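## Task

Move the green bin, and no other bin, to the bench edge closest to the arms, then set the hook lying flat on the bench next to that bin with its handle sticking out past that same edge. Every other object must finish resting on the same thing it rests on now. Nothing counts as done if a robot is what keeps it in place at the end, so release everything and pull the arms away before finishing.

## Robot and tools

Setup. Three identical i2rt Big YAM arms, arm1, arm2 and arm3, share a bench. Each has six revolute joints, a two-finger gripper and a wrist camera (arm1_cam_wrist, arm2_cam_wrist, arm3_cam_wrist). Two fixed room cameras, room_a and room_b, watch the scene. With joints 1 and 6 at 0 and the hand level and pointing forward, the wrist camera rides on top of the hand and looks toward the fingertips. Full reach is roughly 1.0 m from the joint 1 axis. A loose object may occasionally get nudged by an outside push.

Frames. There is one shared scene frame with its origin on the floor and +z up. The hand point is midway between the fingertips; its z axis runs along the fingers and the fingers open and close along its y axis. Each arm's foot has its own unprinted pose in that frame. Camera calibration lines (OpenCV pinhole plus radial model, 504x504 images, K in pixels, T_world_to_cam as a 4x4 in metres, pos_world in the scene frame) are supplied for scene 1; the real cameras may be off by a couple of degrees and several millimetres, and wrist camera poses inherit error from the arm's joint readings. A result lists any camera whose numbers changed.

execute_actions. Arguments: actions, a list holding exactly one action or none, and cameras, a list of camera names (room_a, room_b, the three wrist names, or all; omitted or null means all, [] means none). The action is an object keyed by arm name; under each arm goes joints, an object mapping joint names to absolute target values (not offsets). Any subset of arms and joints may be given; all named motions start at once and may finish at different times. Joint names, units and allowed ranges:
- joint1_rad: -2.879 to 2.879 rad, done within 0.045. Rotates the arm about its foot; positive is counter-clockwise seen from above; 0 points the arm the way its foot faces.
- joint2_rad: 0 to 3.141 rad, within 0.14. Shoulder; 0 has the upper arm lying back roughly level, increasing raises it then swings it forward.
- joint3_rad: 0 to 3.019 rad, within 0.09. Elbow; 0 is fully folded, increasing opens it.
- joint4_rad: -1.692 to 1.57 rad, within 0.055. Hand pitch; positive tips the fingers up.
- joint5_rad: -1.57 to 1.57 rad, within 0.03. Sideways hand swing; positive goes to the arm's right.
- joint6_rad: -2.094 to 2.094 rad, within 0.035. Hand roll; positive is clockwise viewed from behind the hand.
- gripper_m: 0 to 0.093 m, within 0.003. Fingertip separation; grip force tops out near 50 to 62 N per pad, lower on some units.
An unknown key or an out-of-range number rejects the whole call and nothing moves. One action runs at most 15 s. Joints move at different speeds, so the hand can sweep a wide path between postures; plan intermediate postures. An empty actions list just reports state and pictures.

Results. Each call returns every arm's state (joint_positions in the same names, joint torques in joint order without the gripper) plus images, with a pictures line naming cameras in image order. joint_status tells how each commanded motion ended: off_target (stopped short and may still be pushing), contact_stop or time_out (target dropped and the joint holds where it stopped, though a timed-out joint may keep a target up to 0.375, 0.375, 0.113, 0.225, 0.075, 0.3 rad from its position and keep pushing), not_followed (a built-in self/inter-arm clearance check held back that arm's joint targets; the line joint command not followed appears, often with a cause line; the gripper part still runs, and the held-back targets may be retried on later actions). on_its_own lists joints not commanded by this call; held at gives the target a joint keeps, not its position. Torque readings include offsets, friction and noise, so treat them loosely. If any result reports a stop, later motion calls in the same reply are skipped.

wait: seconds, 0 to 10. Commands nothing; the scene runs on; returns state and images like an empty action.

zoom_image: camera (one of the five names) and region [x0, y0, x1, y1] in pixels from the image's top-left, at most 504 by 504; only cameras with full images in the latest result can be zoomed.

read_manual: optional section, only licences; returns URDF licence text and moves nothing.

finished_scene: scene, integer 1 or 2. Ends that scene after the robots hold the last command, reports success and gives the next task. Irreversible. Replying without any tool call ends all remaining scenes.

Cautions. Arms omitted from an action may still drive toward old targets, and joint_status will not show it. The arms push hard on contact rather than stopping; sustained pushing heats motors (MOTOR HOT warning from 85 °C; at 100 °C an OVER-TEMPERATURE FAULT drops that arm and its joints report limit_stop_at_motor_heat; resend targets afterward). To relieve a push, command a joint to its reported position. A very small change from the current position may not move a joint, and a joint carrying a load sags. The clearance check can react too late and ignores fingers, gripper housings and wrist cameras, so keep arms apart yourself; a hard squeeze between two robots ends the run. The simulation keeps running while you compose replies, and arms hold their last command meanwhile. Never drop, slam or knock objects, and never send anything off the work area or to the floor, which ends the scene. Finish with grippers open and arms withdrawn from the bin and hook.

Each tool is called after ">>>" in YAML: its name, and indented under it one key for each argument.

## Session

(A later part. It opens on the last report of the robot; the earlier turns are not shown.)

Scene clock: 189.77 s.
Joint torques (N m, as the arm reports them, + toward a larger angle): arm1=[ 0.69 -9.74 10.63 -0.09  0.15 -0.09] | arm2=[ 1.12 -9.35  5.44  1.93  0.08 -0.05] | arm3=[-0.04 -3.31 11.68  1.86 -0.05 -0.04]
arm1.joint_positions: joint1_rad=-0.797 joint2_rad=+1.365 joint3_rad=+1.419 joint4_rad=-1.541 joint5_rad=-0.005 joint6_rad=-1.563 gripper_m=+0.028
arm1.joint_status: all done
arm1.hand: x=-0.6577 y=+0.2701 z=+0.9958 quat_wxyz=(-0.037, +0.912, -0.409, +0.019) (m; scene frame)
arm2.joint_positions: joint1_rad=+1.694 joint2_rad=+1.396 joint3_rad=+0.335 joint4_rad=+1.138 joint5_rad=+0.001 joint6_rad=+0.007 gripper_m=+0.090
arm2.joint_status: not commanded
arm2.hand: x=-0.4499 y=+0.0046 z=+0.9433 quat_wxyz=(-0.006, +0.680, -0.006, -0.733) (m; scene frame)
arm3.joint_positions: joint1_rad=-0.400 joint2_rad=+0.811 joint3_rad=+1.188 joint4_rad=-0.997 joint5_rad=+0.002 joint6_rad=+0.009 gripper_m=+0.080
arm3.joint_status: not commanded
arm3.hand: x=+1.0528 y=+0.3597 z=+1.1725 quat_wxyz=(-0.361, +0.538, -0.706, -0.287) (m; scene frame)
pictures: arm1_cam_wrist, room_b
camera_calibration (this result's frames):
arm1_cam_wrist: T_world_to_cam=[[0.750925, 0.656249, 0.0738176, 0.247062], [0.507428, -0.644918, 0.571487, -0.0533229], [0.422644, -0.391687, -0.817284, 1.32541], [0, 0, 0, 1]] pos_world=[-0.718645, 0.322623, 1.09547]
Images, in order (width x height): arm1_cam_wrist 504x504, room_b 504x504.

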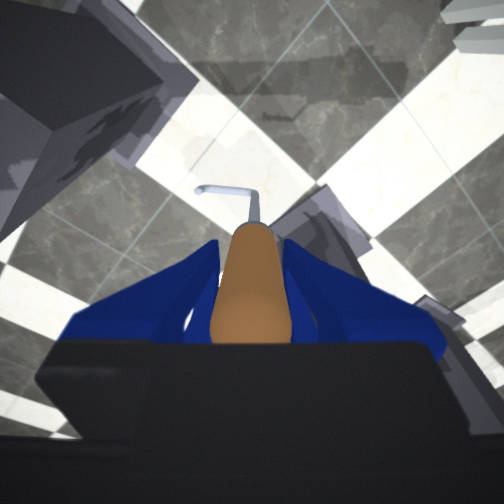

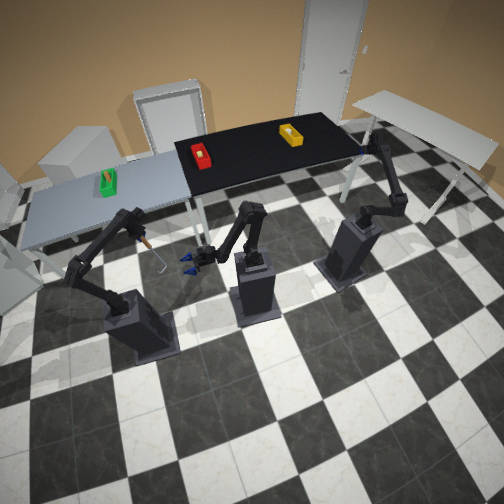

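>>> execute_actions:
  actions:
    - {"arm1":{"joints":{"joint1_rad":-0.066,"joint4_rad":0.0,"joint5_rad":-0.367}},"arm2":{"joints":{"joint1_rad":0.3,"joint2_rad":0.7,"joint3_rad":0.8,"joint4_rad":-0.3}}}
  cameras: []

>>> execute_actions:
  actions:
    - {"arm1":{"joints":{"joint2_rad":1.94,"joint3_rad":1.52,"joint4_rad":0.52}}}
  cameras: ["arm1_cam_wrist","room_a","room_b"]

Scene clock: 195.27 s.
Joint torques (N m, as the arm reports them, + toward a larger angle): arm1=[  0.5  -13.23  13.     4.57  -0.04  -0.1 ] | arm2=[ 0.42 -3.58 11.34  1.23  0.07 -0.05] | arm3=[-0.12 -3.73 11.63  1.85 -0.08  0.01]
arm1.joint_positions: joint1_rad=-0.061 joint2_rad=+1.385 joint3_rad=+1.406 joint4_rad=-0.054 joint5_rad=-0.366 joint6_rad=-1.558 gripper_m=+0.028
arm1.joint_status: all done
arm1.hand: x=-0.9625 y=+0.6326 z=+1.2161 quat_wxyz=(-0.686, +0.716, +0.088, -0.099) (m; scene frame)
arm2.joint_positions: joint1_rad=+0.301 joint2_rad=+0.693 joint3_rad=+0.784 joint4_rad=-0.288 joint5_rad=+0.002 joint6_rad=+0.007 gripper_m=+0.090
arm2.joint_status: all done
arm2.hand: x=-0.0586 y=+0.3858 z=+1.1570 quat_wxyz=(-0.412, +0.586, -0.501, -0.486) (m; scene frame)
arm3.joint_positions: joint1_rad=-0.400 joint2_rad=+0.811 joint3_rad=+1.188 joint4_rad=-0.997 joint5_rad=+0.002 joint6_rad=+0.009 gripper_m=+0.080
arm3.joint_status: not commanded
arm3.hand: x=+1.0528 y=+0.3597 z=+1.1725 quat_wxyz=(-0.361, +0.538, -0.706, -0.287) (m; scene frame)
pictures: none
No camera images: the call's "cameras" was empty. Leave "cameras" out to get every camera's image.

Scene clock: 196.77 s.
Joint torques (N m, as the arm reports them, + toward a larger angle): arm1=[  0.65 -23.26  13.53   4.22  -0.07  -0.05] | arm2=[ 0.59 -3.42 11.36  1.19  0.08 -0.05] | arm3=[ 0.45 -3.69 11.65  1.82 -0.1   0.01]
arm1.joint_positions: joint1_rad=-0.061 joint2_rad=+2.009 joint3_rad=+1.461 joint4_rad=+0.474 joint5_rad=-0.366 joint6_rad=-1.558 gripper_m=+0.028
arm1.joint_status: all done
arm1.hand: x=-0.9439 y=+0.7987 z=+0.9276 quat_wxyz=(-0.671, +0.729, +0.085, -0.102) (m; scene frame)
arm2.joint_positions: joint1_rad=+0.301 joint2_rad=+0.693 joint3_rad=+0.784 joint4_rad=-0.288 joint5_rad=+0.002 joint6_rad=+0.007 gripper_m=+0.090
arm2.joint_status: not commanded
arm2.hand: x=-0.0586 y=+0.3858 z=+1.1570 quat_wxyz=(-0.412, +0.586, -0.501, -0.486) (m; scene frame)
arm3.joint_positions: joint1_rad=-0.400 joint2_rad=+0.811 joint3_rad=+1.188 joint4_rad=-0.997 joint5_rad=+0.002 joint6_rad=+0.009 gripper_m=+0.080
arm3.joint_status: not commanded
arm3.hand: x=+1.0528 y=+0.3597 z=+1.1725 quat_wxyz=(-0.361, +0.538, -0.706, -0.287) (m; scene frame)
pictures: arm1_cam_wrist, room_a, room_b
camera_calibration (this result's frames):
arm1_cam_wrist: T_world_to_cam=[[0.0197715, 0.0956984, 0.995214, -0.976967], [0.942169, -0.334868, 0.0134827, 1.15207], [0.334555, 0.937393, -0.0967849, -0.215386], [0, 0, 0, 1]] pos_world=[-0.994074, 0.681188, 0.935912]
Images, in order (width x height): arm1_cam_wrist 504x504, room_a 504x504, room_b 504x504.

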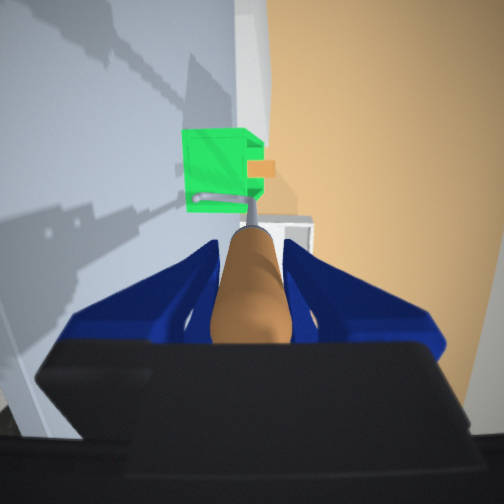

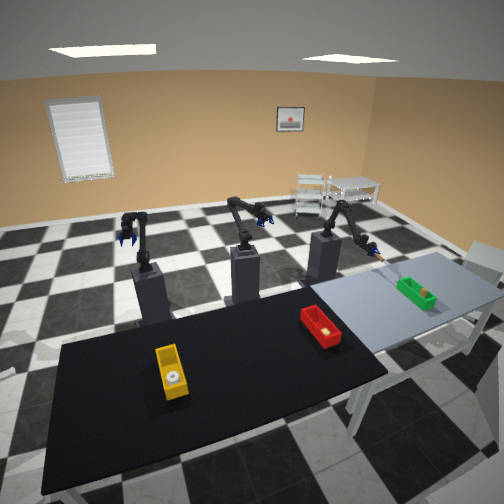

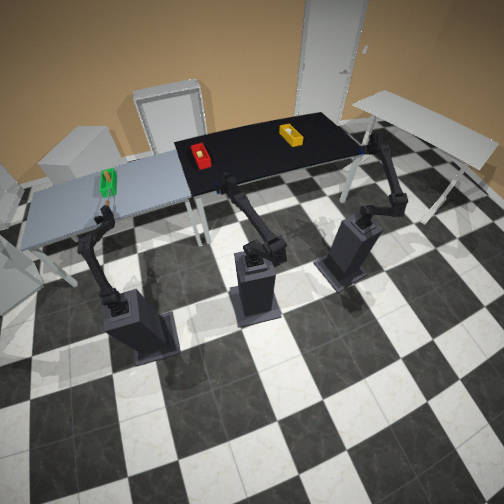

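>>> zoom_image:
  camera: "room_a"
  region: [350, 230, 450, 320]

>>> zoom_image:
  camera: "room_b"
  region: [60, 150, 160, 250]

Region (350, 230, 450, 320) of room_a's 504x504 image, scaled by 5.040, with more detail than that image has; it fills the top 454 rows of this view, and the rest is white.

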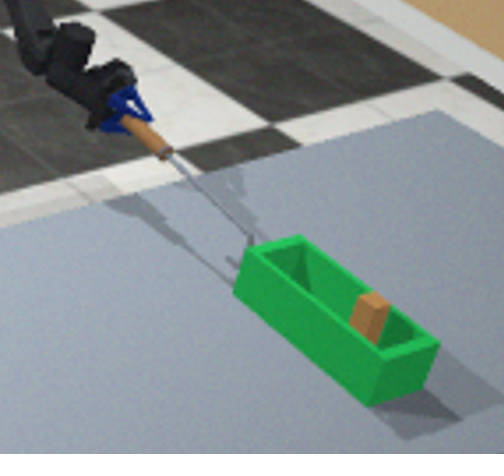

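Region (60, 150, 160, 250) of room_b's 504x504 image, scaled by 5.040, with more detail than that image has.

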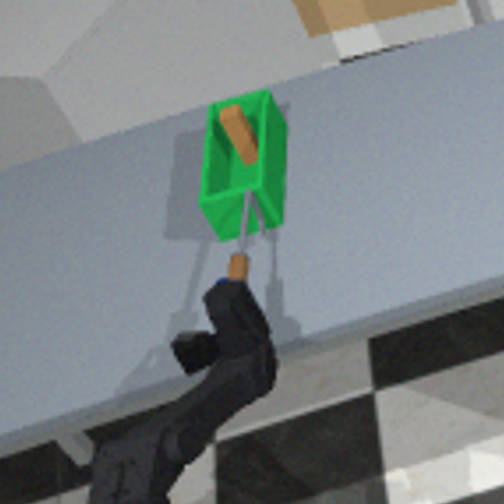

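>>> execute_actions:
  actions:
    - {"arm1":{"joints":{"joint2_rad":1.82,"joint4_rad":0.56}}}
  cameras: []

>>> execute_actions:
  actions:
    - {"arm1":{"joints":{"joint1_rad":-0.018,"joint2_rad":2.08,"joint3_rad":1.95,"joint4_rad":0.32,"joint5_rad":-0.32}}}
  cameras: ["arm1_cam_wrist","room_a","room_b"]

>>> zoom_image:
  camera: "room_a"
  region: [350, 230, 450, 320]

>>> zoom_image:
  camera: "room_b"
  region: [60, 150, 160, 250]

Scene clock: 210.40 s.
Joint torques (N m, as the arm reports them, + toward a larger angle): arm1=[  0.36 -19.91  14.17   3.9    0.02  -0.11] | arm2=[ 0.65 -3.38 11.4   1.26  0.06 -0.04] | arm3=[ 0.75 -3.58 11.63  1.8  -0.06 -0.02]
arm1.joint_positions: joint1_rad=-0.061 joint2_rad=+1.852 joint3_rad=+1.461 joint4_rad=+0.519 joint5_rad=-0.366 joint6_rad=-1.554 gripper_m=+0.028
arm1.joint_status: all done
arm1.hand: x=-0.9473 y=+0.7739 z=+1.0590 quat_wxyz=(-0.740, +0.659, +0.101, -0.088) (m; scene frame)
arm2.joint_positions: joint1_rad=+0.301 joint2_rad=+0.693 joint3_rad=+0.784 joint4_rad=-0.288 joint5_rad=+0.002 joint6_rad=+0.007 gripper_m=+0.090
arm2.joint_status: not commanded
arm2.hand: x=-0.0586 y=+0.3858 z=+1.1570 quat_wxyz=(-0.412, +0.586, -0.501, -0.486) (m; scene frame)
arm3.joint_positions: joint1_rad=-0.400 joint2_rad=+0.811 joint3_rad=+1.188 joint4_rad=-0.997 joint5_rad=+0.002 joint6_rad=+0.009 gripper_m=+0.080
arm3.joint_status: not commanded
arm3.hand: x=+1.0528 y=+0.3597 z=+1.1725 quat_wxyz=(-0.361, +0.538, -0.706, -0.287) (m; scene frame)
pictures: none
No camera images: the call's "cameras" was empty. Leave "cameras" out to get every camera's image.

Scene clock: 211.70 s.
Joint torques (N m, as the arm reports them, + toward a larger angle): arm1=[  1.1  -26.21  16.62   3.52   0.06  -0.12] | arm2=[ 0.5  -3.69 11.4   1.19  0.07 -0.04] | arm3=[-0.4  -3.58 11.71  1.86 -0.07  0.02]
arm1.joint_positions: joint1_rad=-0.016 joint2_rad=+2.144 joint3_rad=+1.864 joint4_rad=+0.288 joint5_rad=-0.321 joint6_rad=-1.554 gripper_m=+0.028
arm1.joint_status: all done
arm1.hand: x=-0.9687 y=+0.8835 z=+1.0066 quat_wxyz=(-0.700, +0.702, +0.090, -0.097) (m; scene frame)
arm2.joint_positions: joint1_rad=+0.301 joint2_rad=+0.693 joint3_rad=+0.784 joint4_rad=-0.288 joint5_rad=+0.002 joint6_rad=+0.007 gripper_m=+0.090
arm2.joint_status: not commanded
arm2.hand: x=-0.0586 y=+0.3858 z=+1.1570 quat_wxyz=(-0.412, +0.586, -0.501, -0.486) (m; scene frame)
arm3.joint_positions: joint1_rad=-0.400 joint2_rad=+0.811 joint3_rad=+1.188 joint4_rad=-0.997 joint5_rad=+0.002 joint6_rad=+0.009 gripper_m=+0.080
arm3.joint_status: not commanded
arm3.hand: x=+1.0528 y=+0.3597 z=+1.1725 quat_wxyz=(-0.361, +0.538, -0.706, -0.287) (m; scene frame)
pictures: arm1_cam_wrist, room_a, room_b
camera_calibration (this result's frames):
arm1_cam_wrist: T_world_to_cam=[[0.0163205, 0.0150453, 0.999754, -0.999919], [0.942156, -0.335015, -0.0103386, 1.22686], [0.334777, 0.942093, -0.0196427, -0.360535], [0, 0, 0, 1]] pos_world=[-1.01887, 0.765716, 1.00527]
Images, in order (width x height): arm1_cam_wrist 504x504, room_a 504x504, room_b 504x504.

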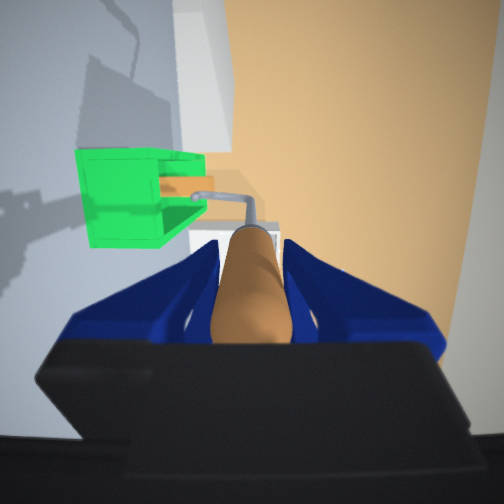

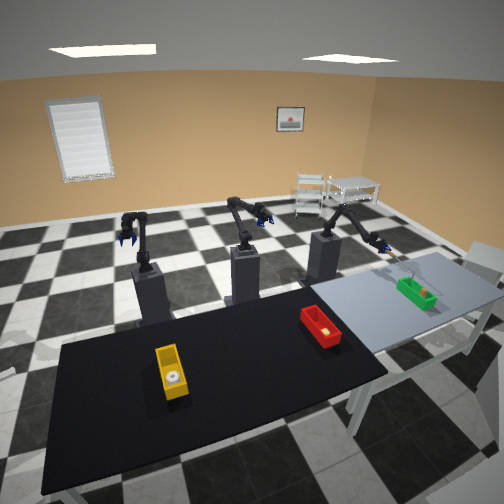

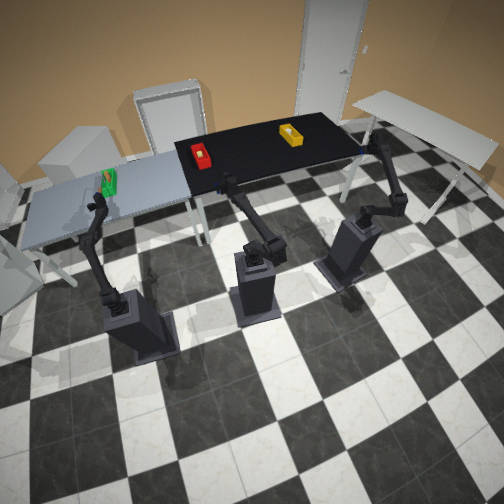

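Region (350, 230, 450, 320) of room_a's 504x504 image, scaled by 5.040, with more detail than that image has; it fills the top 454 rows of this view, and the rest is white.

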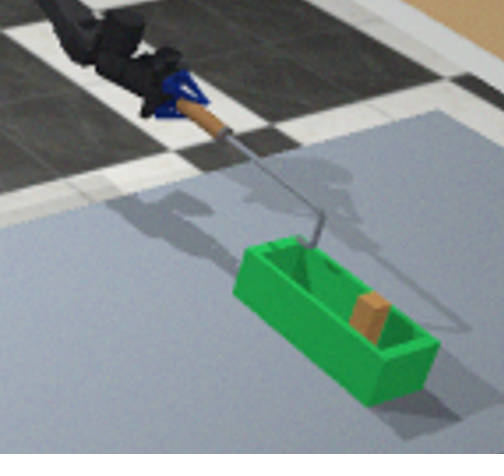

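Region (60, 150, 160, 250) of room_b's 504x504 image, scaled by 5.040, with more detail than that image has.

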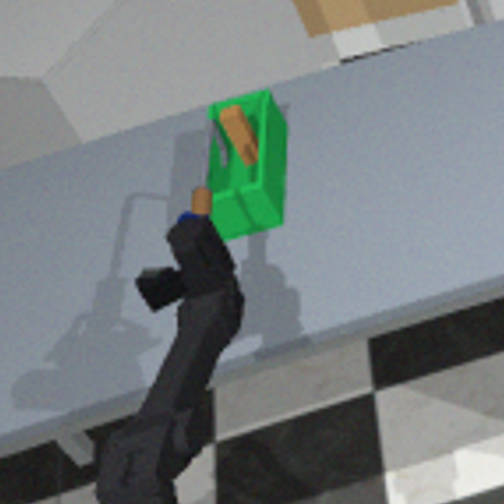

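>>> execute_actions:
  actions:
    - {"arm1":{"joints":{"joint2_rad":2.18,"joint4_rad":0.37}}}
  cameras: ["arm1_cam_wrist","room_a"]

>>> zoom_image:
  camera: "room_a"
  region: [350, 230, 450, 320]

Scene clock: 215.93 s.
Joint torques (N m, as the arm reports them, + toward a larger angle): arm1=[  0.62 -24.89  16.3    4.31   0.04  -0.12] | arm2=[ 0.47 -3.51 11.37  1.24  0.06 -0.05] | arm3=[ 0.17 -3.91 11.65  1.75 -0.02 -0.01]
arm1.joint_positions: joint1_rad=-0.016 joint2_rad=+2.223 joint3_rad=+1.866 joint4_rad=+0.322 joint5_rad=-0.321 joint6_rad=-1.554 gripper_m=+0.028
arm1.joint_status: all done
arm1.hand: x=-0.9677 y=+0.8951 z=+0.9472 quat_wxyz=(-0.685, +0.716, +0.087, -0.100) (m; scene frame)
arm2.joint_positions: joint1_rad=+0.301 joint2_rad=+0.693 joint3_rad=+0.784 joint4_rad=-0.288 joint5_rad=+0.002 joint6_rad=+0.007 gripper_m=+0.090
arm2.joint_status: not commanded
arm2.hand: x=-0.0586 y=+0.3858 z=+1.1570 quat_wxyz=(-0.412, +0.586, -0.501, -0.486) (m; scene frame)
arm3.joint_positions: joint1_rad=-0.400 joint2_rad=+0.811 joint3_rad=+1.188 joint4_rad=-0.997 joint5_rad=+0.002 joint6_rad=+0.009 gripper_m=+0.080
arm3.joint_status: not commanded
arm3.hand: x=+1.0528 y=+0.3597 z=+1.1725 quat_wxyz=(-0.361, +0.538, -0.706, -0.287) (m; scene frame)
pictures: arm1_cam_wrist, room_a
camera_calibration (this result's frames):
arm1_cam_wrist: T_world_to_cam=[[0.0186964, 0.0580426, 0.998139, -0.975328], [0.942053, -0.335459, 0.00186142, 1.21789], [0.334943, 0.940265, -0.060951, -0.331999], [0, 0, 0, 1]] pos_world=[-1.01788, 0.777331, 0.95101]
Images, in order (width x height): arm1_cam_wrist 504x504, room_a 504x504.

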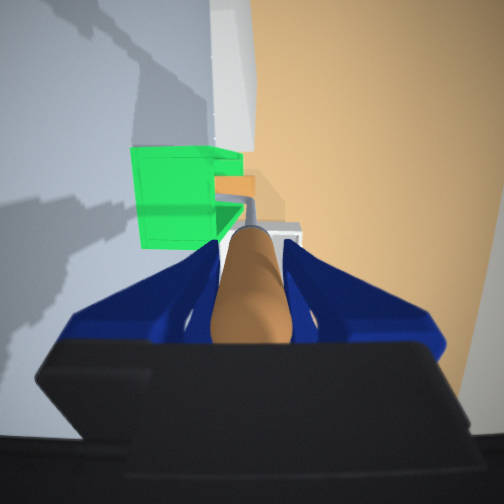

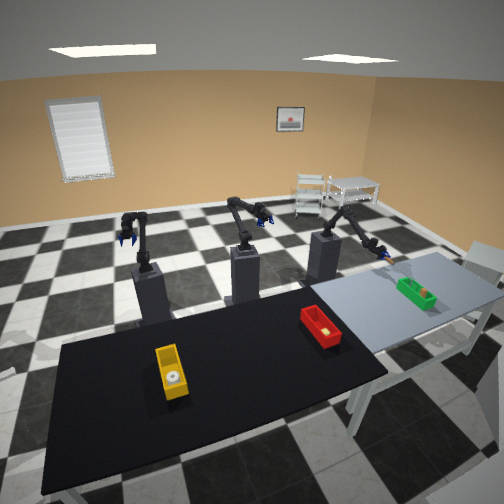

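Region (350, 230, 450, 320) of room_a's 504x504 image, scaled by 5.040, with more detail than that image has; it fills the top 454 rows of this view, and the rest is white.

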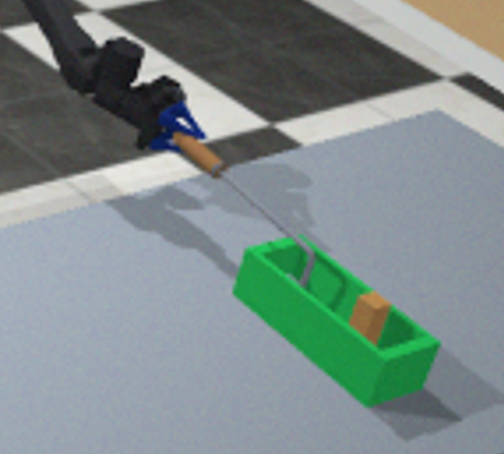

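>>> execute_actions:
  actions:
    - {"arm1":{"joints":{"joint2_rad":2.18,"joint3_rad":1.79,"joint4_rad":0.53}}}
  cameras: ["arm1_cam_wrist"]

>>> execute_actions:
  actions:
    - {"arm1":{"joints":{"joint1_rad":-0.026,"joint2_rad":2.01,"joint3_rad":1.46,"joint4_rad":0.675,"joint5_rad":-0.328}}}
  cameras: ["arm1_cam_wrist","room_a"]

Scene clock: 223.00 s.
Joint torques (N m, as the arm reports them, + toward a larger angle): arm1=[  0.7  -24.95  12.79   4.61   0.05  -0.13] | arm2=[ 0.5  -3.35 11.4   1.19  0.07 -0.03] | arm3=[ 0.15 -3.54 11.72  1.86 -0.1   0.  ]
arm1.joint_positions: joint1_rad=-0.016 joint2_rad=+2.225 joint3_rad=+1.744 joint4_rad=+0.475 joint5_rad=-0.321 joint6_rad=-1.553 gripper_m=+0.028
arm1.joint_status: joint4_rad time_out (moved +0.153 of +0.208); the others done
arm1.hand: x=-0.9685 y=+0.8762 z=+0.9096 quat_wxyz=(-0.695, +0.707, +0.089, -0.099) (m; scene frame)
arm2.joint_positions: joint1_rad=+0.301 joint2_rad=+0.693 joint3_rad=+0.784 joint4_rad=-0.288 joint5_rad=+0.002 joint6_rad=+0.007 gripper_m=+0.090
arm2.joint_status: not commanded
arm2.hand: x=-0.0586 y=+0.3858 z=+1.1570 quat_wxyz=(-0.412, +0.586, -0.501, -0.486) (m; scene frame)
arm3.joint_positions: joint1_rad=-0.400 joint2_rad=+0.811 joint3_rad=+1.188 joint4_rad=-0.997 joint5_rad=+0.002 joint6_rad=+0.009 gripper_m=+0.080
arm3.joint_status: not commanded
arm3.hand: x=+1.0528 y=+0.3597 z=+1.1725 quat_wxyz=(-0.361, +0.538, -0.706, -0.287) (m; scene frame)
pictures: arm1_cam_wrist
camera_calibration (this result's frames):
arm1_cam_wrist: T_world_to_cam=[[0.0178755, 0.0300926, 0.999387, -0.914165], [0.942109, -0.33524, -0.00675659, 1.22009], [0.334831, 0.941652, -0.0343431, -0.341827], [0, 0, 0, 1]] pos_world=[-1.01866, 0.758414, 0.910109]
Images, in order (width x height): arm1_cam_wrist 504x504.

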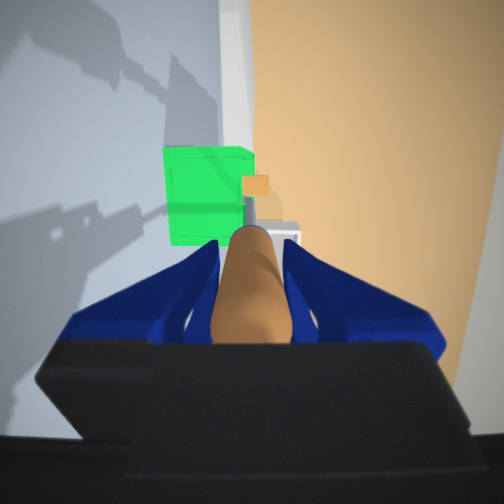

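not run: a stop came earlier in this reply.

>>> execute_actions:
  actions:
    - {"arm1":{"joints":{"joint1_rad":-0.026,"joint2_rad":1.99,"joint3_rad":1.46,"joint4_rad":0.68,"joint5_rad":-0.328}}}
  cameras: ["arm1_cam_wrist","room_a"]

Scene clock: 226.53 s.
Joint torques (N m, as the arm reports them, + toward a larger angle): arm1=[  0.11 -22.56  10.73   4.32  -0.09  -0.13] | arm2=[ 0.42 -3.53 11.41  1.23  0.06 -0.05] | arm3=[ 0.13 -3.83 11.63  1.85 -0.06 -0.02]
arm1.joint_positions: joint1_rad=-0.017 joint2_rad=+2.044 joint3_rad=+1.432 joint4_rad=+0.631 joint5_rad=-0.325 joint6_rad=-1.553 gripper_m=+0.028
arm1.joint_status: all done
arm1.hand: x=-0.9726 y=+0.7989 z=+0.9209 quat_wxyz=(-0.704, +0.698, +0.092, -0.098) (m; scene frame)
arm2.joint_positions: joint1_rad=+0.301 joint2_rad=+0.693 joint3_rad=+0.784 joint4_rad=-0.288 joint5_rad=+0.002 joint6_rad=+0.007 gripper_m=+0.090
arm2.joint_status: not commanded
arm2.hand: x=-0.0586 y=+0.3858 z=+1.1570 quat_wxyz=(-0.412, +0.586, -0.501, -0.486) (m; scene frame)
arm3.joint_positions: joint1_rad=-0.400 joint2_rad=+0.811 joint3_rad=+1.188 joint4_rad=-0.997 joint5_rad=+0.002 joint6_rad=+0.009 gripper_m=+0.080
arm3.joint_status: not commanded
arm3.hand: x=+1.0528 y=+0.3597 z=+1.1725 quat_wxyz=(-0.361, +0.538, -0.706, -0.287) (m; scene frame)
pictures: arm1_cam_wrist, room_a
camera_calibration (this result's frames):
arm1_cam_wrist: T_world_to_cam=[[0.0163923, 0.00466598, 0.999855, -0.904622], [0.943323, -0.331584, -0.0139181, 1.20302], [0.331471, 0.943414, -0.00983696, -0.294508], [0, 0, 0, 1]] pos_world=[-1.02238, 0.680965, 0.918337]
Images, in order (width x height): arm1_cam_wrist 504x504, room_a 504x504.

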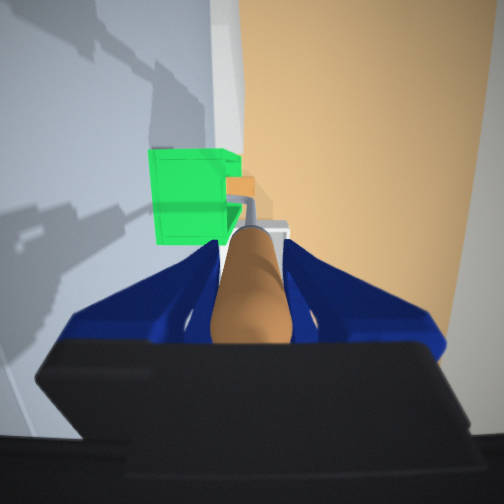

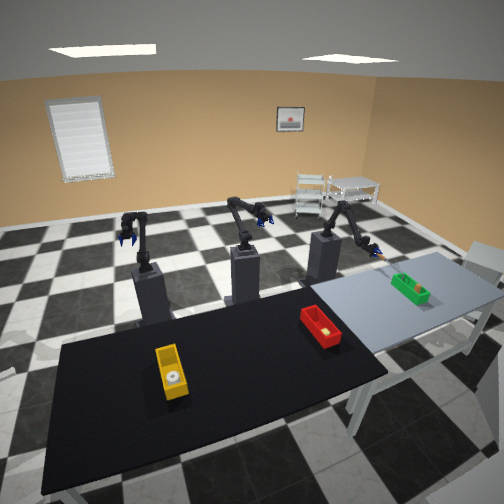

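Moving. Continue.

>>> execute_actions:
  actions:
    - {"arm1":{"joints":{"joint1_rad":-0.036,"joint2_rad":1.845,"joint3_rad":1.17,"joint4_rad":0.79,"joint5_rad":-0.338}}}
  cameras: ["arm1_cam_wrist"]

>>> execute_actions:
  actions:
    - {"arm1":{"joints":{"joint1_rad":-0.049,"joint2_rad":1.70,"joint3_rad":0.92,"joint4_rad":0.88,"joint5_rad":-0.351}}}
  cameras: ["arm1_cam_wrist","room_a","room_b"]

>>> zoom_image:
  camera: "room_a"
  region: [330, 220, 450, 320]

Scene clock: 230.53 s.
Joint torques (N m, as the arm reports them, + toward a larger angle): arm1=[  0.21 -19.24   9.98   4.3   -0.1   -0.13] | arm2=[ 0.4  -3.68 11.32  1.19  0.07 -0.04] | arm3=[ 0.47 -3.79 11.62  1.68 -0.09 -0.01]
arm1.joint_positions: joint1_rad=-0.030 joint2_rad=+1.892 joint3_rad=+1.140 joint4_rad=+0.741 joint5_rad=-0.335 joint6_rad=-1.553 gripper_m=+0.028
arm1.joint_status: all done
arm1.hand: x=-0.9696 y=+0.7160 z=+0.9046 quat_wxyz=(-0.693, +0.708, +0.088, -0.099) (m; scene frame)
arm2.joint_positions: joint1_rad=+0.301 joint2_rad=+0.693 joint3_rad=+0.784 joint4_rad=-0.288 joint5_rad=+0.002 joint6_rad=+0.007 gripper_m=+0.090
arm2.joint_status: not commanded
arm2.hand: x=-0.0586 y=+0.3858 z=+1.1570 quat_wxyz=(-0.412, +0.586, -0.501, -0.486) (m; scene frame)
arm3.joint_positions: joint1_rad=-0.400 joint2_rad=+0.811 joint3_rad=+1.188 joint4_rad=-0.997 joint5_rad=+0.002 joint6_rad=+0.009 gripper_m=+0.080
arm3.joint_status: not commanded
arm3.hand: x=+1.0528 y=+0.3597 z=+1.1725 quat_wxyz=(-0.361, +0.538, -0.706, -0.287) (m; scene frame)
pictures: arm1_cam_wrist
camera_calibration (this result's frames):
arm1_cam_wrist: T_world_to_cam=[[0.0182502, 0.0342788, 0.999246, -0.906784], [0.942224, -0.334934, -0.00571901, 1.16639], [0.334485, 0.941618, -0.0384109, -0.187398], [0, 0, 0, 1]] pos_world=[-1.01977, 0.598204, 0.905573]
Images, in order (width x height): arm1_cam_wrist 504x504.

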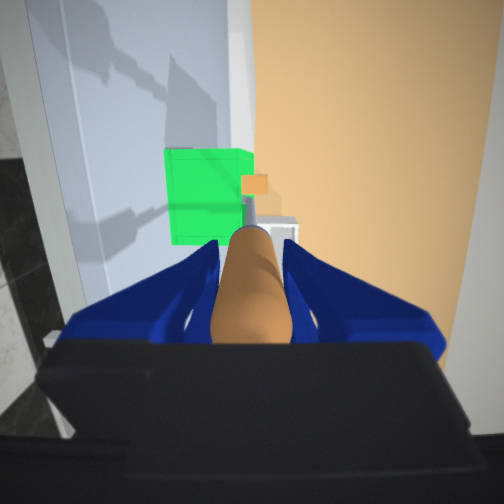

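Scene clock: 231.50 s.
Joint torques (N m, as the arm reports them, + toward a larger angle): arm1=[  0.42 -16.05   9.11   4.4   -0.09  -0.13] | arm2=[ 0.43 -3.53 11.37  1.22  0.05 -0.04] | arm3=[ 0.61 -4.09 11.56  1.77 -0.08  0.02]
arm1.joint_positions: joint1_rad=-0.043 joint2_rad=+1.744 joint3_rad=+0.894 joint4_rad=+0.829 joint5_rad=-0.348 joint6_rad=-1.553 gripper_m=+0.028
arm1.joint_status: all done
arm1.hand: x=-0.9688 y=+0.6369 z=+0.9007 quat_wxyz=(-0.690, +0.711, +0.088, -0.100) (m; scene frame)
arm2.joint_positions: joint1_rad=+0.301 joint2_rad=+0.693 joint3_rad=+0.784 joint4_rad=-0.288 joint5_rad=+0.002 joint6_rad=+0.007 gripper_m=+0.090
arm2.joint_status: not commanded
arm2.hand: x=-0.0586 y=+0.3858 z=+1.1570 quat_wxyz=(-0.412, +0.586, -0.501, -0.486) (m; scene frame)
arm3.joint_positions: joint1_rad=-0.400 joint2_rad=+0.811 joint3_rad=+1.188 joint4_rad=-0.997 joint5_rad=+0.002 joint6_rad=+0.009 gripper_m=+0.080
arm3.joint_status: not commanded
arm3.hand: x=+1.0528 y=+0.3597 z=+1.1725 quat_wxyz=(-0.361, +0.538, -0.706, -0.287) (m; scene frame)
pictures: arm1_cam_wrist, room_a, room_b
camera_calibration (this result's frames):
arm1_cam_wrist: T_world_to_cam=[[0.0191337, 0.0433921, 0.998875, -0.904858], [0.942327, -0.334676, -0.00351188, 1.13709], [0.334147, 0.941334, -0.0472932, -0.105428], [0, 0, 0, 1]] pos_world=[-1.01897, 0.519063, 0.902847]
Images, in order (width x height): arm1_cam_wrist 504x504, room_a 504x504, room_b 504x504.

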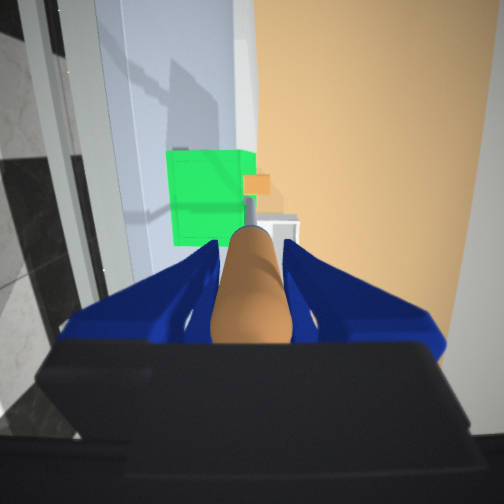

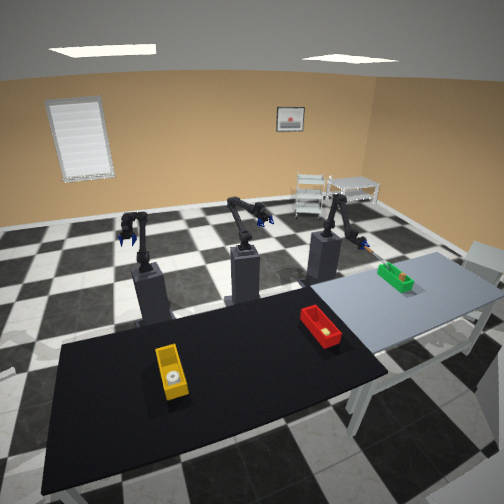

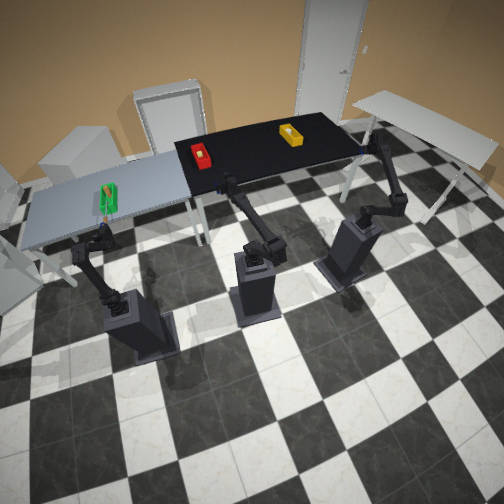

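Region (330, 220, 450, 320) of room_a's 504x504 image, scaled by 4.200, with more detail than that image has.

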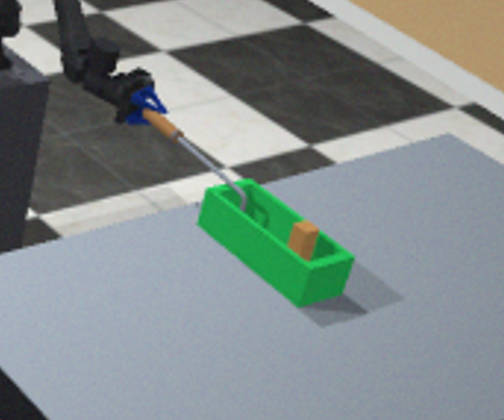

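>>> execute_actions:
  actions:
    - {"arm1":{"joints":{"joint1_rad":-0.062,"joint2_rad":1.56,"joint3_rad":0.76,"joint4_rad":0.91,"joint5_rad":-0.363}}}
  cameras: ["arm1_cam_wrist","room_b"]

>>> zoom_image:
  camera: "room_b"
  region: [60, 170, 160, 270]

Scene clock: 237.10 s.
Joint torques (N m, as the arm reports them, + toward a larger angle): arm1=[  0.36 -14.17   9.46   4.43  -0.05  -0.13] | arm2=[ 0.66 -3.61 11.36  1.24  0.06 -0.04] | arm3=[ 0.36 -3.84 11.67  1.63 -0.07 -0.02]
arm1.joint_positions: joint1_rad=-0.055 joint2_rad=+1.604 joint3_rad=+0.728 joint4_rad=+0.859 joint5_rad=-0.361 joint6_rad=-1.553 gripper_m=+0.028
arm1.joint_status: all done
arm1.hand: x=-0.9687 y=+0.5775 z=+0.9100 quat_wxyz=(-0.691, +0.710, +0.088, -0.100) (m; scene frame)
arm2.joint_positions: joint1_rad=+0.301 joint2_rad=+0.693 joint3_rad=+0.784 joint4_rad=-0.288 joint5_rad=+0.002 joint6_rad=+0.007 gripper_m=+0.090
arm2.joint_status: not commanded
arm2.hand: x=-0.0586 y=+0.3858 z=+1.1570 quat_wxyz=(-0.412, +0.586, -0.501, -0.486) (m; scene frame)
arm3.joint_positions: joint1_rad=-0.400 joint2_rad=+0.811 joint3_rad=+1.188 joint4_rad=-0.997 joint5_rad=+0.002 joint6_rad=+0.009 gripper_m=+0.080
arm3.joint_status: not commanded
arm3.hand: x=+1.0528 y=+0.3597 z=+1.1725 quat_wxyz=(-0.361, +0.538, -0.706, -0.287) (m; scene frame)
pictures: arm1_cam_wrist, room_b
camera_calibration (this result's frames):
arm1_cam_wrist: T_world_to_cam=[[0.0191146, 0.0407332, 0.998987, -0.910143], [0.942586, -0.333933, -0.00441952, 1.11779], [0.333415, 0.941716, -0.0447776, -0.052335], [0, 0, 0, 1]] pos_world=[-1.01877, 0.459625, 0.911818]
Images, in order (width x height): arm1_cam_wrist 504x504, room_b 504x504.

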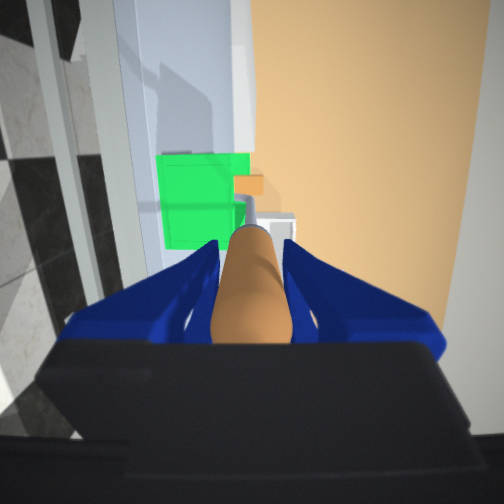

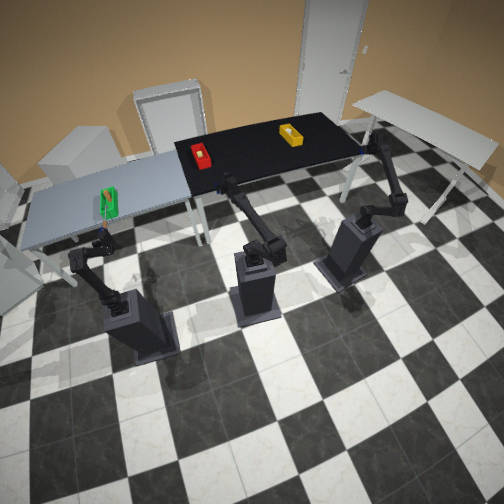

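Region (60, 170, 160, 270) of room_b's 504x504 image, scaled by 5.040, with more detail than that image has.

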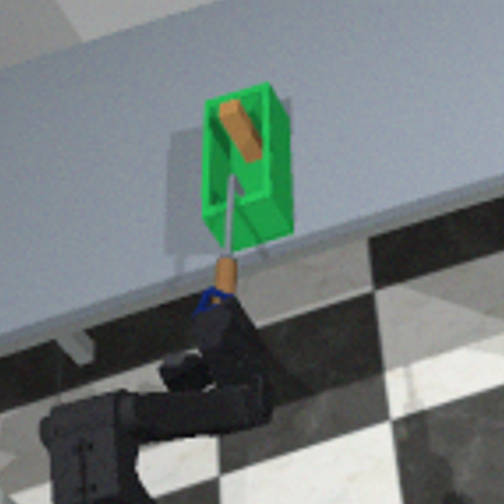

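>>> execute_actions:
  actions:
    - {"arm1":{"joints":{"joint3_rad":0.98}}}
  cameras: ["arm1_cam_wrist"]

>>> execute_actions:
  actions:
    - {"arm1":{"joints":{"joint1_rad":-0.221,"joint5_rad":0,"joint2_rad":1.8,"joint3_rad":1.39,"joint4_rad":1.19}}}
  cameras: []

>>> execute_actions:
  actions:
    - {"arm1":{"joints":{"joint2_rad":2.17}}}
  cameras: ["arm1_cam_wrist","room_a","room_b"]

Scene clock: 250.30 s.
Joint torques (N m, as the arm reports them, + toward a larger angle): arm1=[  0.3  -14.92  12.14   3.84   0.01  -0.14] | arm2=[ 0.51 -3.57 11.39  1.23  0.06 -0.05] | arm3=[ 0.35 -3.87 11.54  1.89 -0.06 -0.01]
arm1.joint_positions: joint1_rad=-0.055 joint2_rad=+1.598 joint3_rad=+0.929 joint4_rad=+0.871 joint5_rad=-0.362 joint6_rad=-1.552 gripper_m=+0.028
arm1.joint_status: all done
arm1.hand: x=-0.9649 y=+0.6260 z=+1.0179 quat_wxyz=(-0.763, +0.632, +0.106, -0.084) (m; scene frame)
arm2.joint_positions: joint1_rad=+0.301 joint2_rad=+0.693 joint3_rad=+0.784 joint4_rad=-0.288 joint5_rad=+0.002 joint6_rad=+0.007 gripper_m=+0.090
arm2.joint_status: not commanded
arm2.hand: x=-0.0586 y=+0.3858 z=+1.1570 quat_wxyz=(-0.412, +0.586, -0.501, -0.486) (m; scene frame)
arm3.joint_positions: joint1_rad=-0.400 joint2_rad=+0.811 joint3_rad=+1.188 joint4_rad=-0.997 joint5_rad=+0.002 joint6_rad=+0.009 gripper_m=+0.080
arm3.joint_status: not commanded
arm3.hand: x=+1.0528 y=+0.3597 z=+1.1725 quat_wxyz=(-0.361, +0.538, -0.706, -0.287) (m; scene frame)
pictures: arm1_cam_wrist
camera_calibration (this result's frames):
arm1_cam_wrist: T_world_to_cam=[[-0.000122739, -0.175992, 0.984392, -0.887951], [0.943838, -0.325272, -0.0580352, 1.18128], [0.330409, 0.929099, 0.166148, -0.304204], [0, 0, 0, 1]] pos_world=[-1.01453, 0.5106, 0.99319]
Images, in order (width x height): arm1_cam_wrist 504x504.

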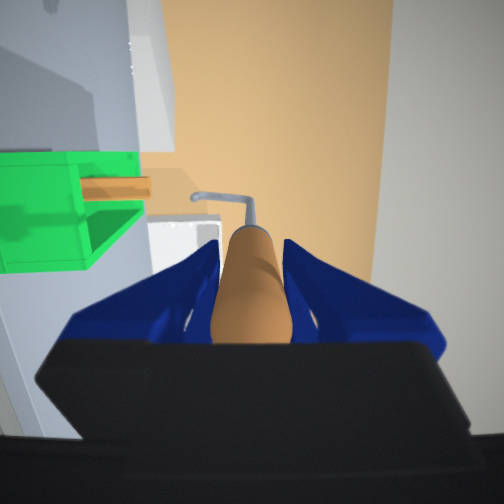

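Scene clock: 252.07 s.
Joint torques (N m, as the arm reports them, + toward a larger angle): arm1=[  1.05 -19.36  13.51   2.7   -0.16  -0.39] | arm2=[ 0.38 -3.68 11.41  1.25  0.08 -0.05] | arm3=[ 0.64 -3.88 11.64  1.75 -0.06 -0.02]
arm1.joint_positions: joint1_rad=-0.223 joint2_rad=+1.844 joint3_rad=+1.328 joint4_rad=+1.165 joint5_rad=+0.007 joint6_rad=-1.533 gripper_m=+0.028
arm1.joint_status: all done
arm1.hand: x=-0.7768 y=+0.6870 z=+1.1379 quat_wxyz=(-0.888, +0.443, -0.066, +0.104) (m; scene frame)
arm2.joint_positions: joint1_rad=+0.301 joint2_rad=+0.693 joint3_rad=+0.784 joint4_rad=-0.288 joint5_rad=+0.002 joint6_rad=+0.007 gripper_m=+0.090
arm2.joint_status: not commanded
arm2.hand: x=-0.0586 y=+0.3858 z=+1.1570 quat_wxyz=(-0.412, +0.586, -0.501, -0.486) (m; scene frame)
arm3.joint_positions: joint1_rad=-0.400 joint2_rad=+0.811 joint3_rad=+1.188 joint4_rad=-0.997 joint5_rad=+0.002 joint6_rad=+0.009 gripper_m=+0.080
arm3.joint_status: not commanded
arm3.hand: x=+1.0528 y=+0.3597 z=+1.1725 quat_wxyz=(-0.361, +0.538, -0.706, -0.287) (m; scene frame)
pictures: none
No camera images: the call's "cameras" was empty. Leave "cameras" out to get every camera's image.

Scene clock: 253.50 s.
Joint torques (N m, as the arm reports them, + toward a larger angle): arm1=[  0.95 -22.76  10.3    2.7   -0.15  -0.43] | arm2=[ 0.36 -3.41 11.38  1.19  0.07 -0.05] | arm3=[ 0.26 -3.42 11.71  1.7  -0.05 -0.01]
arm1.joint_positions: joint1_rad=-0.223 joint2_rad=+2.224 joint3_rad=+1.346 joint4_rad=+1.174 joint5_rad=+0.006 joint6_rad=-1.527 gripper_m=+0.028
arm1.joint_status: all done
arm1.hand: x=-0.7579 y=+0.7501 z=+0.8681 quat_wxyz=(-0.797, +0.591, -0.090, +0.091) (m; scene frame)
arm2.joint_positions: joint1_rad=+0.301 joint2_rad=+0.693 joint3_rad=+0.784 joint4_rad=-0.288 joint5_rad=+0.002 joint6_rad=+0.007 gripper_m=+0.090
arm2.joint_status: not commanded
arm2.hand: x=-0.0586 y=+0.3858 z=+1.1570 quat_wxyz=(-0.412, +0.586, -0.501, -0.486) (m; scene frame)
arm3.joint_positions: joint1_rad=-0.400 joint2_rad=+0.811 joint3_rad=+1.188 joint4_rad=-0.997 joint5_rad=+0.002 joint6_rad=+0.009 gripper_m=+0.080
arm3.joint_status: not commanded
arm3.hand: x=+1.0528 y=+0.3597 z=+1.1725 quat_wxyz=(-0.361, +0.538, -0.706, -0.287) (m; scene frame)
pictures: arm1_cam_wrist, room_a, room_b
camera_calibration (this result's frames):
arm1_cam_wrist: T_world_to_cam=[[-0.0277897, -0.278787, 0.959951, -0.641301], [0.650153, -0.73449, -0.194488, 1.22033], [0.759295, 0.61871, 0.201665, 0.0640055], [0, 0, 0, 1]] pos_world=[-0.859819, 0.677931, 0.840048]
Images, in order (width x height): arm1_cam_wrist 504x504, room_a 504x504, room_b 504x504.

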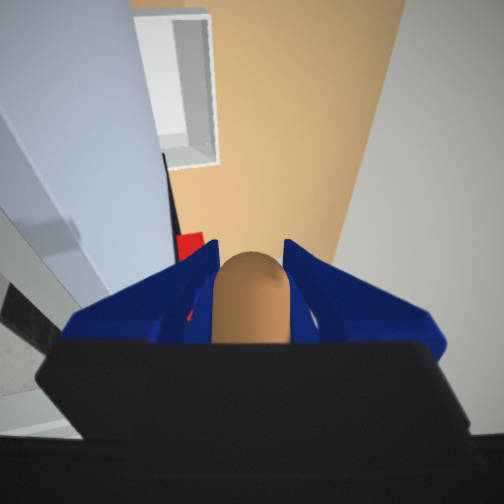

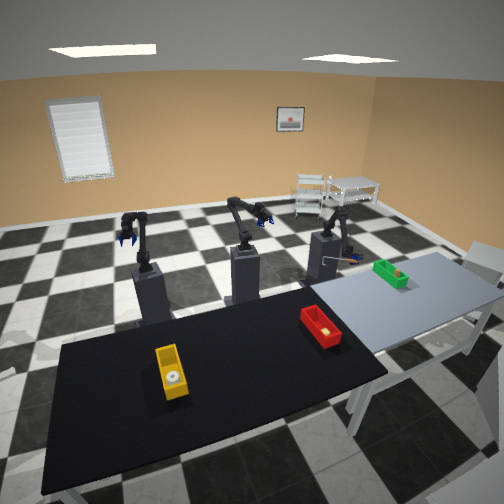

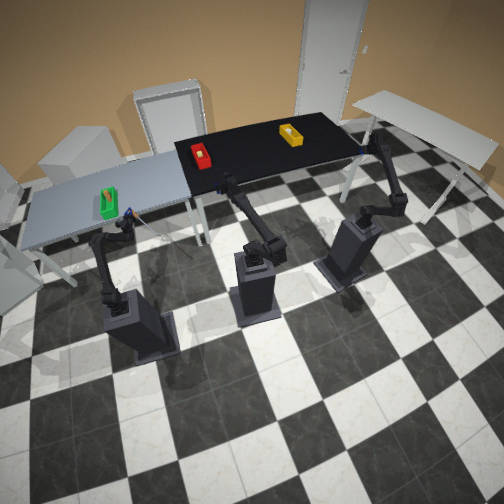

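>>> zoom_image:
  camera: "room_b"
  region: [80, 180, 200, 280]

>>> zoom_image:
  camera: "room_a"
  region: [300, 215, 420, 300]

Region (80, 180, 200, 280) of room_b's 504x504 image, scaled by 4.200, with more detail than that image has.

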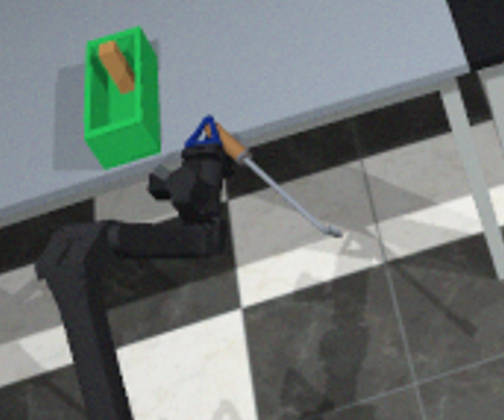

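Region (300, 215, 420, 300) of room_a's 504x504 image, scaled by 4.200, with more detail than that image has; it fills the top 357 rows of this view, and the rest is white.

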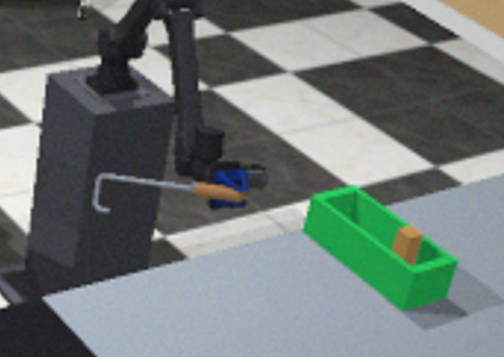

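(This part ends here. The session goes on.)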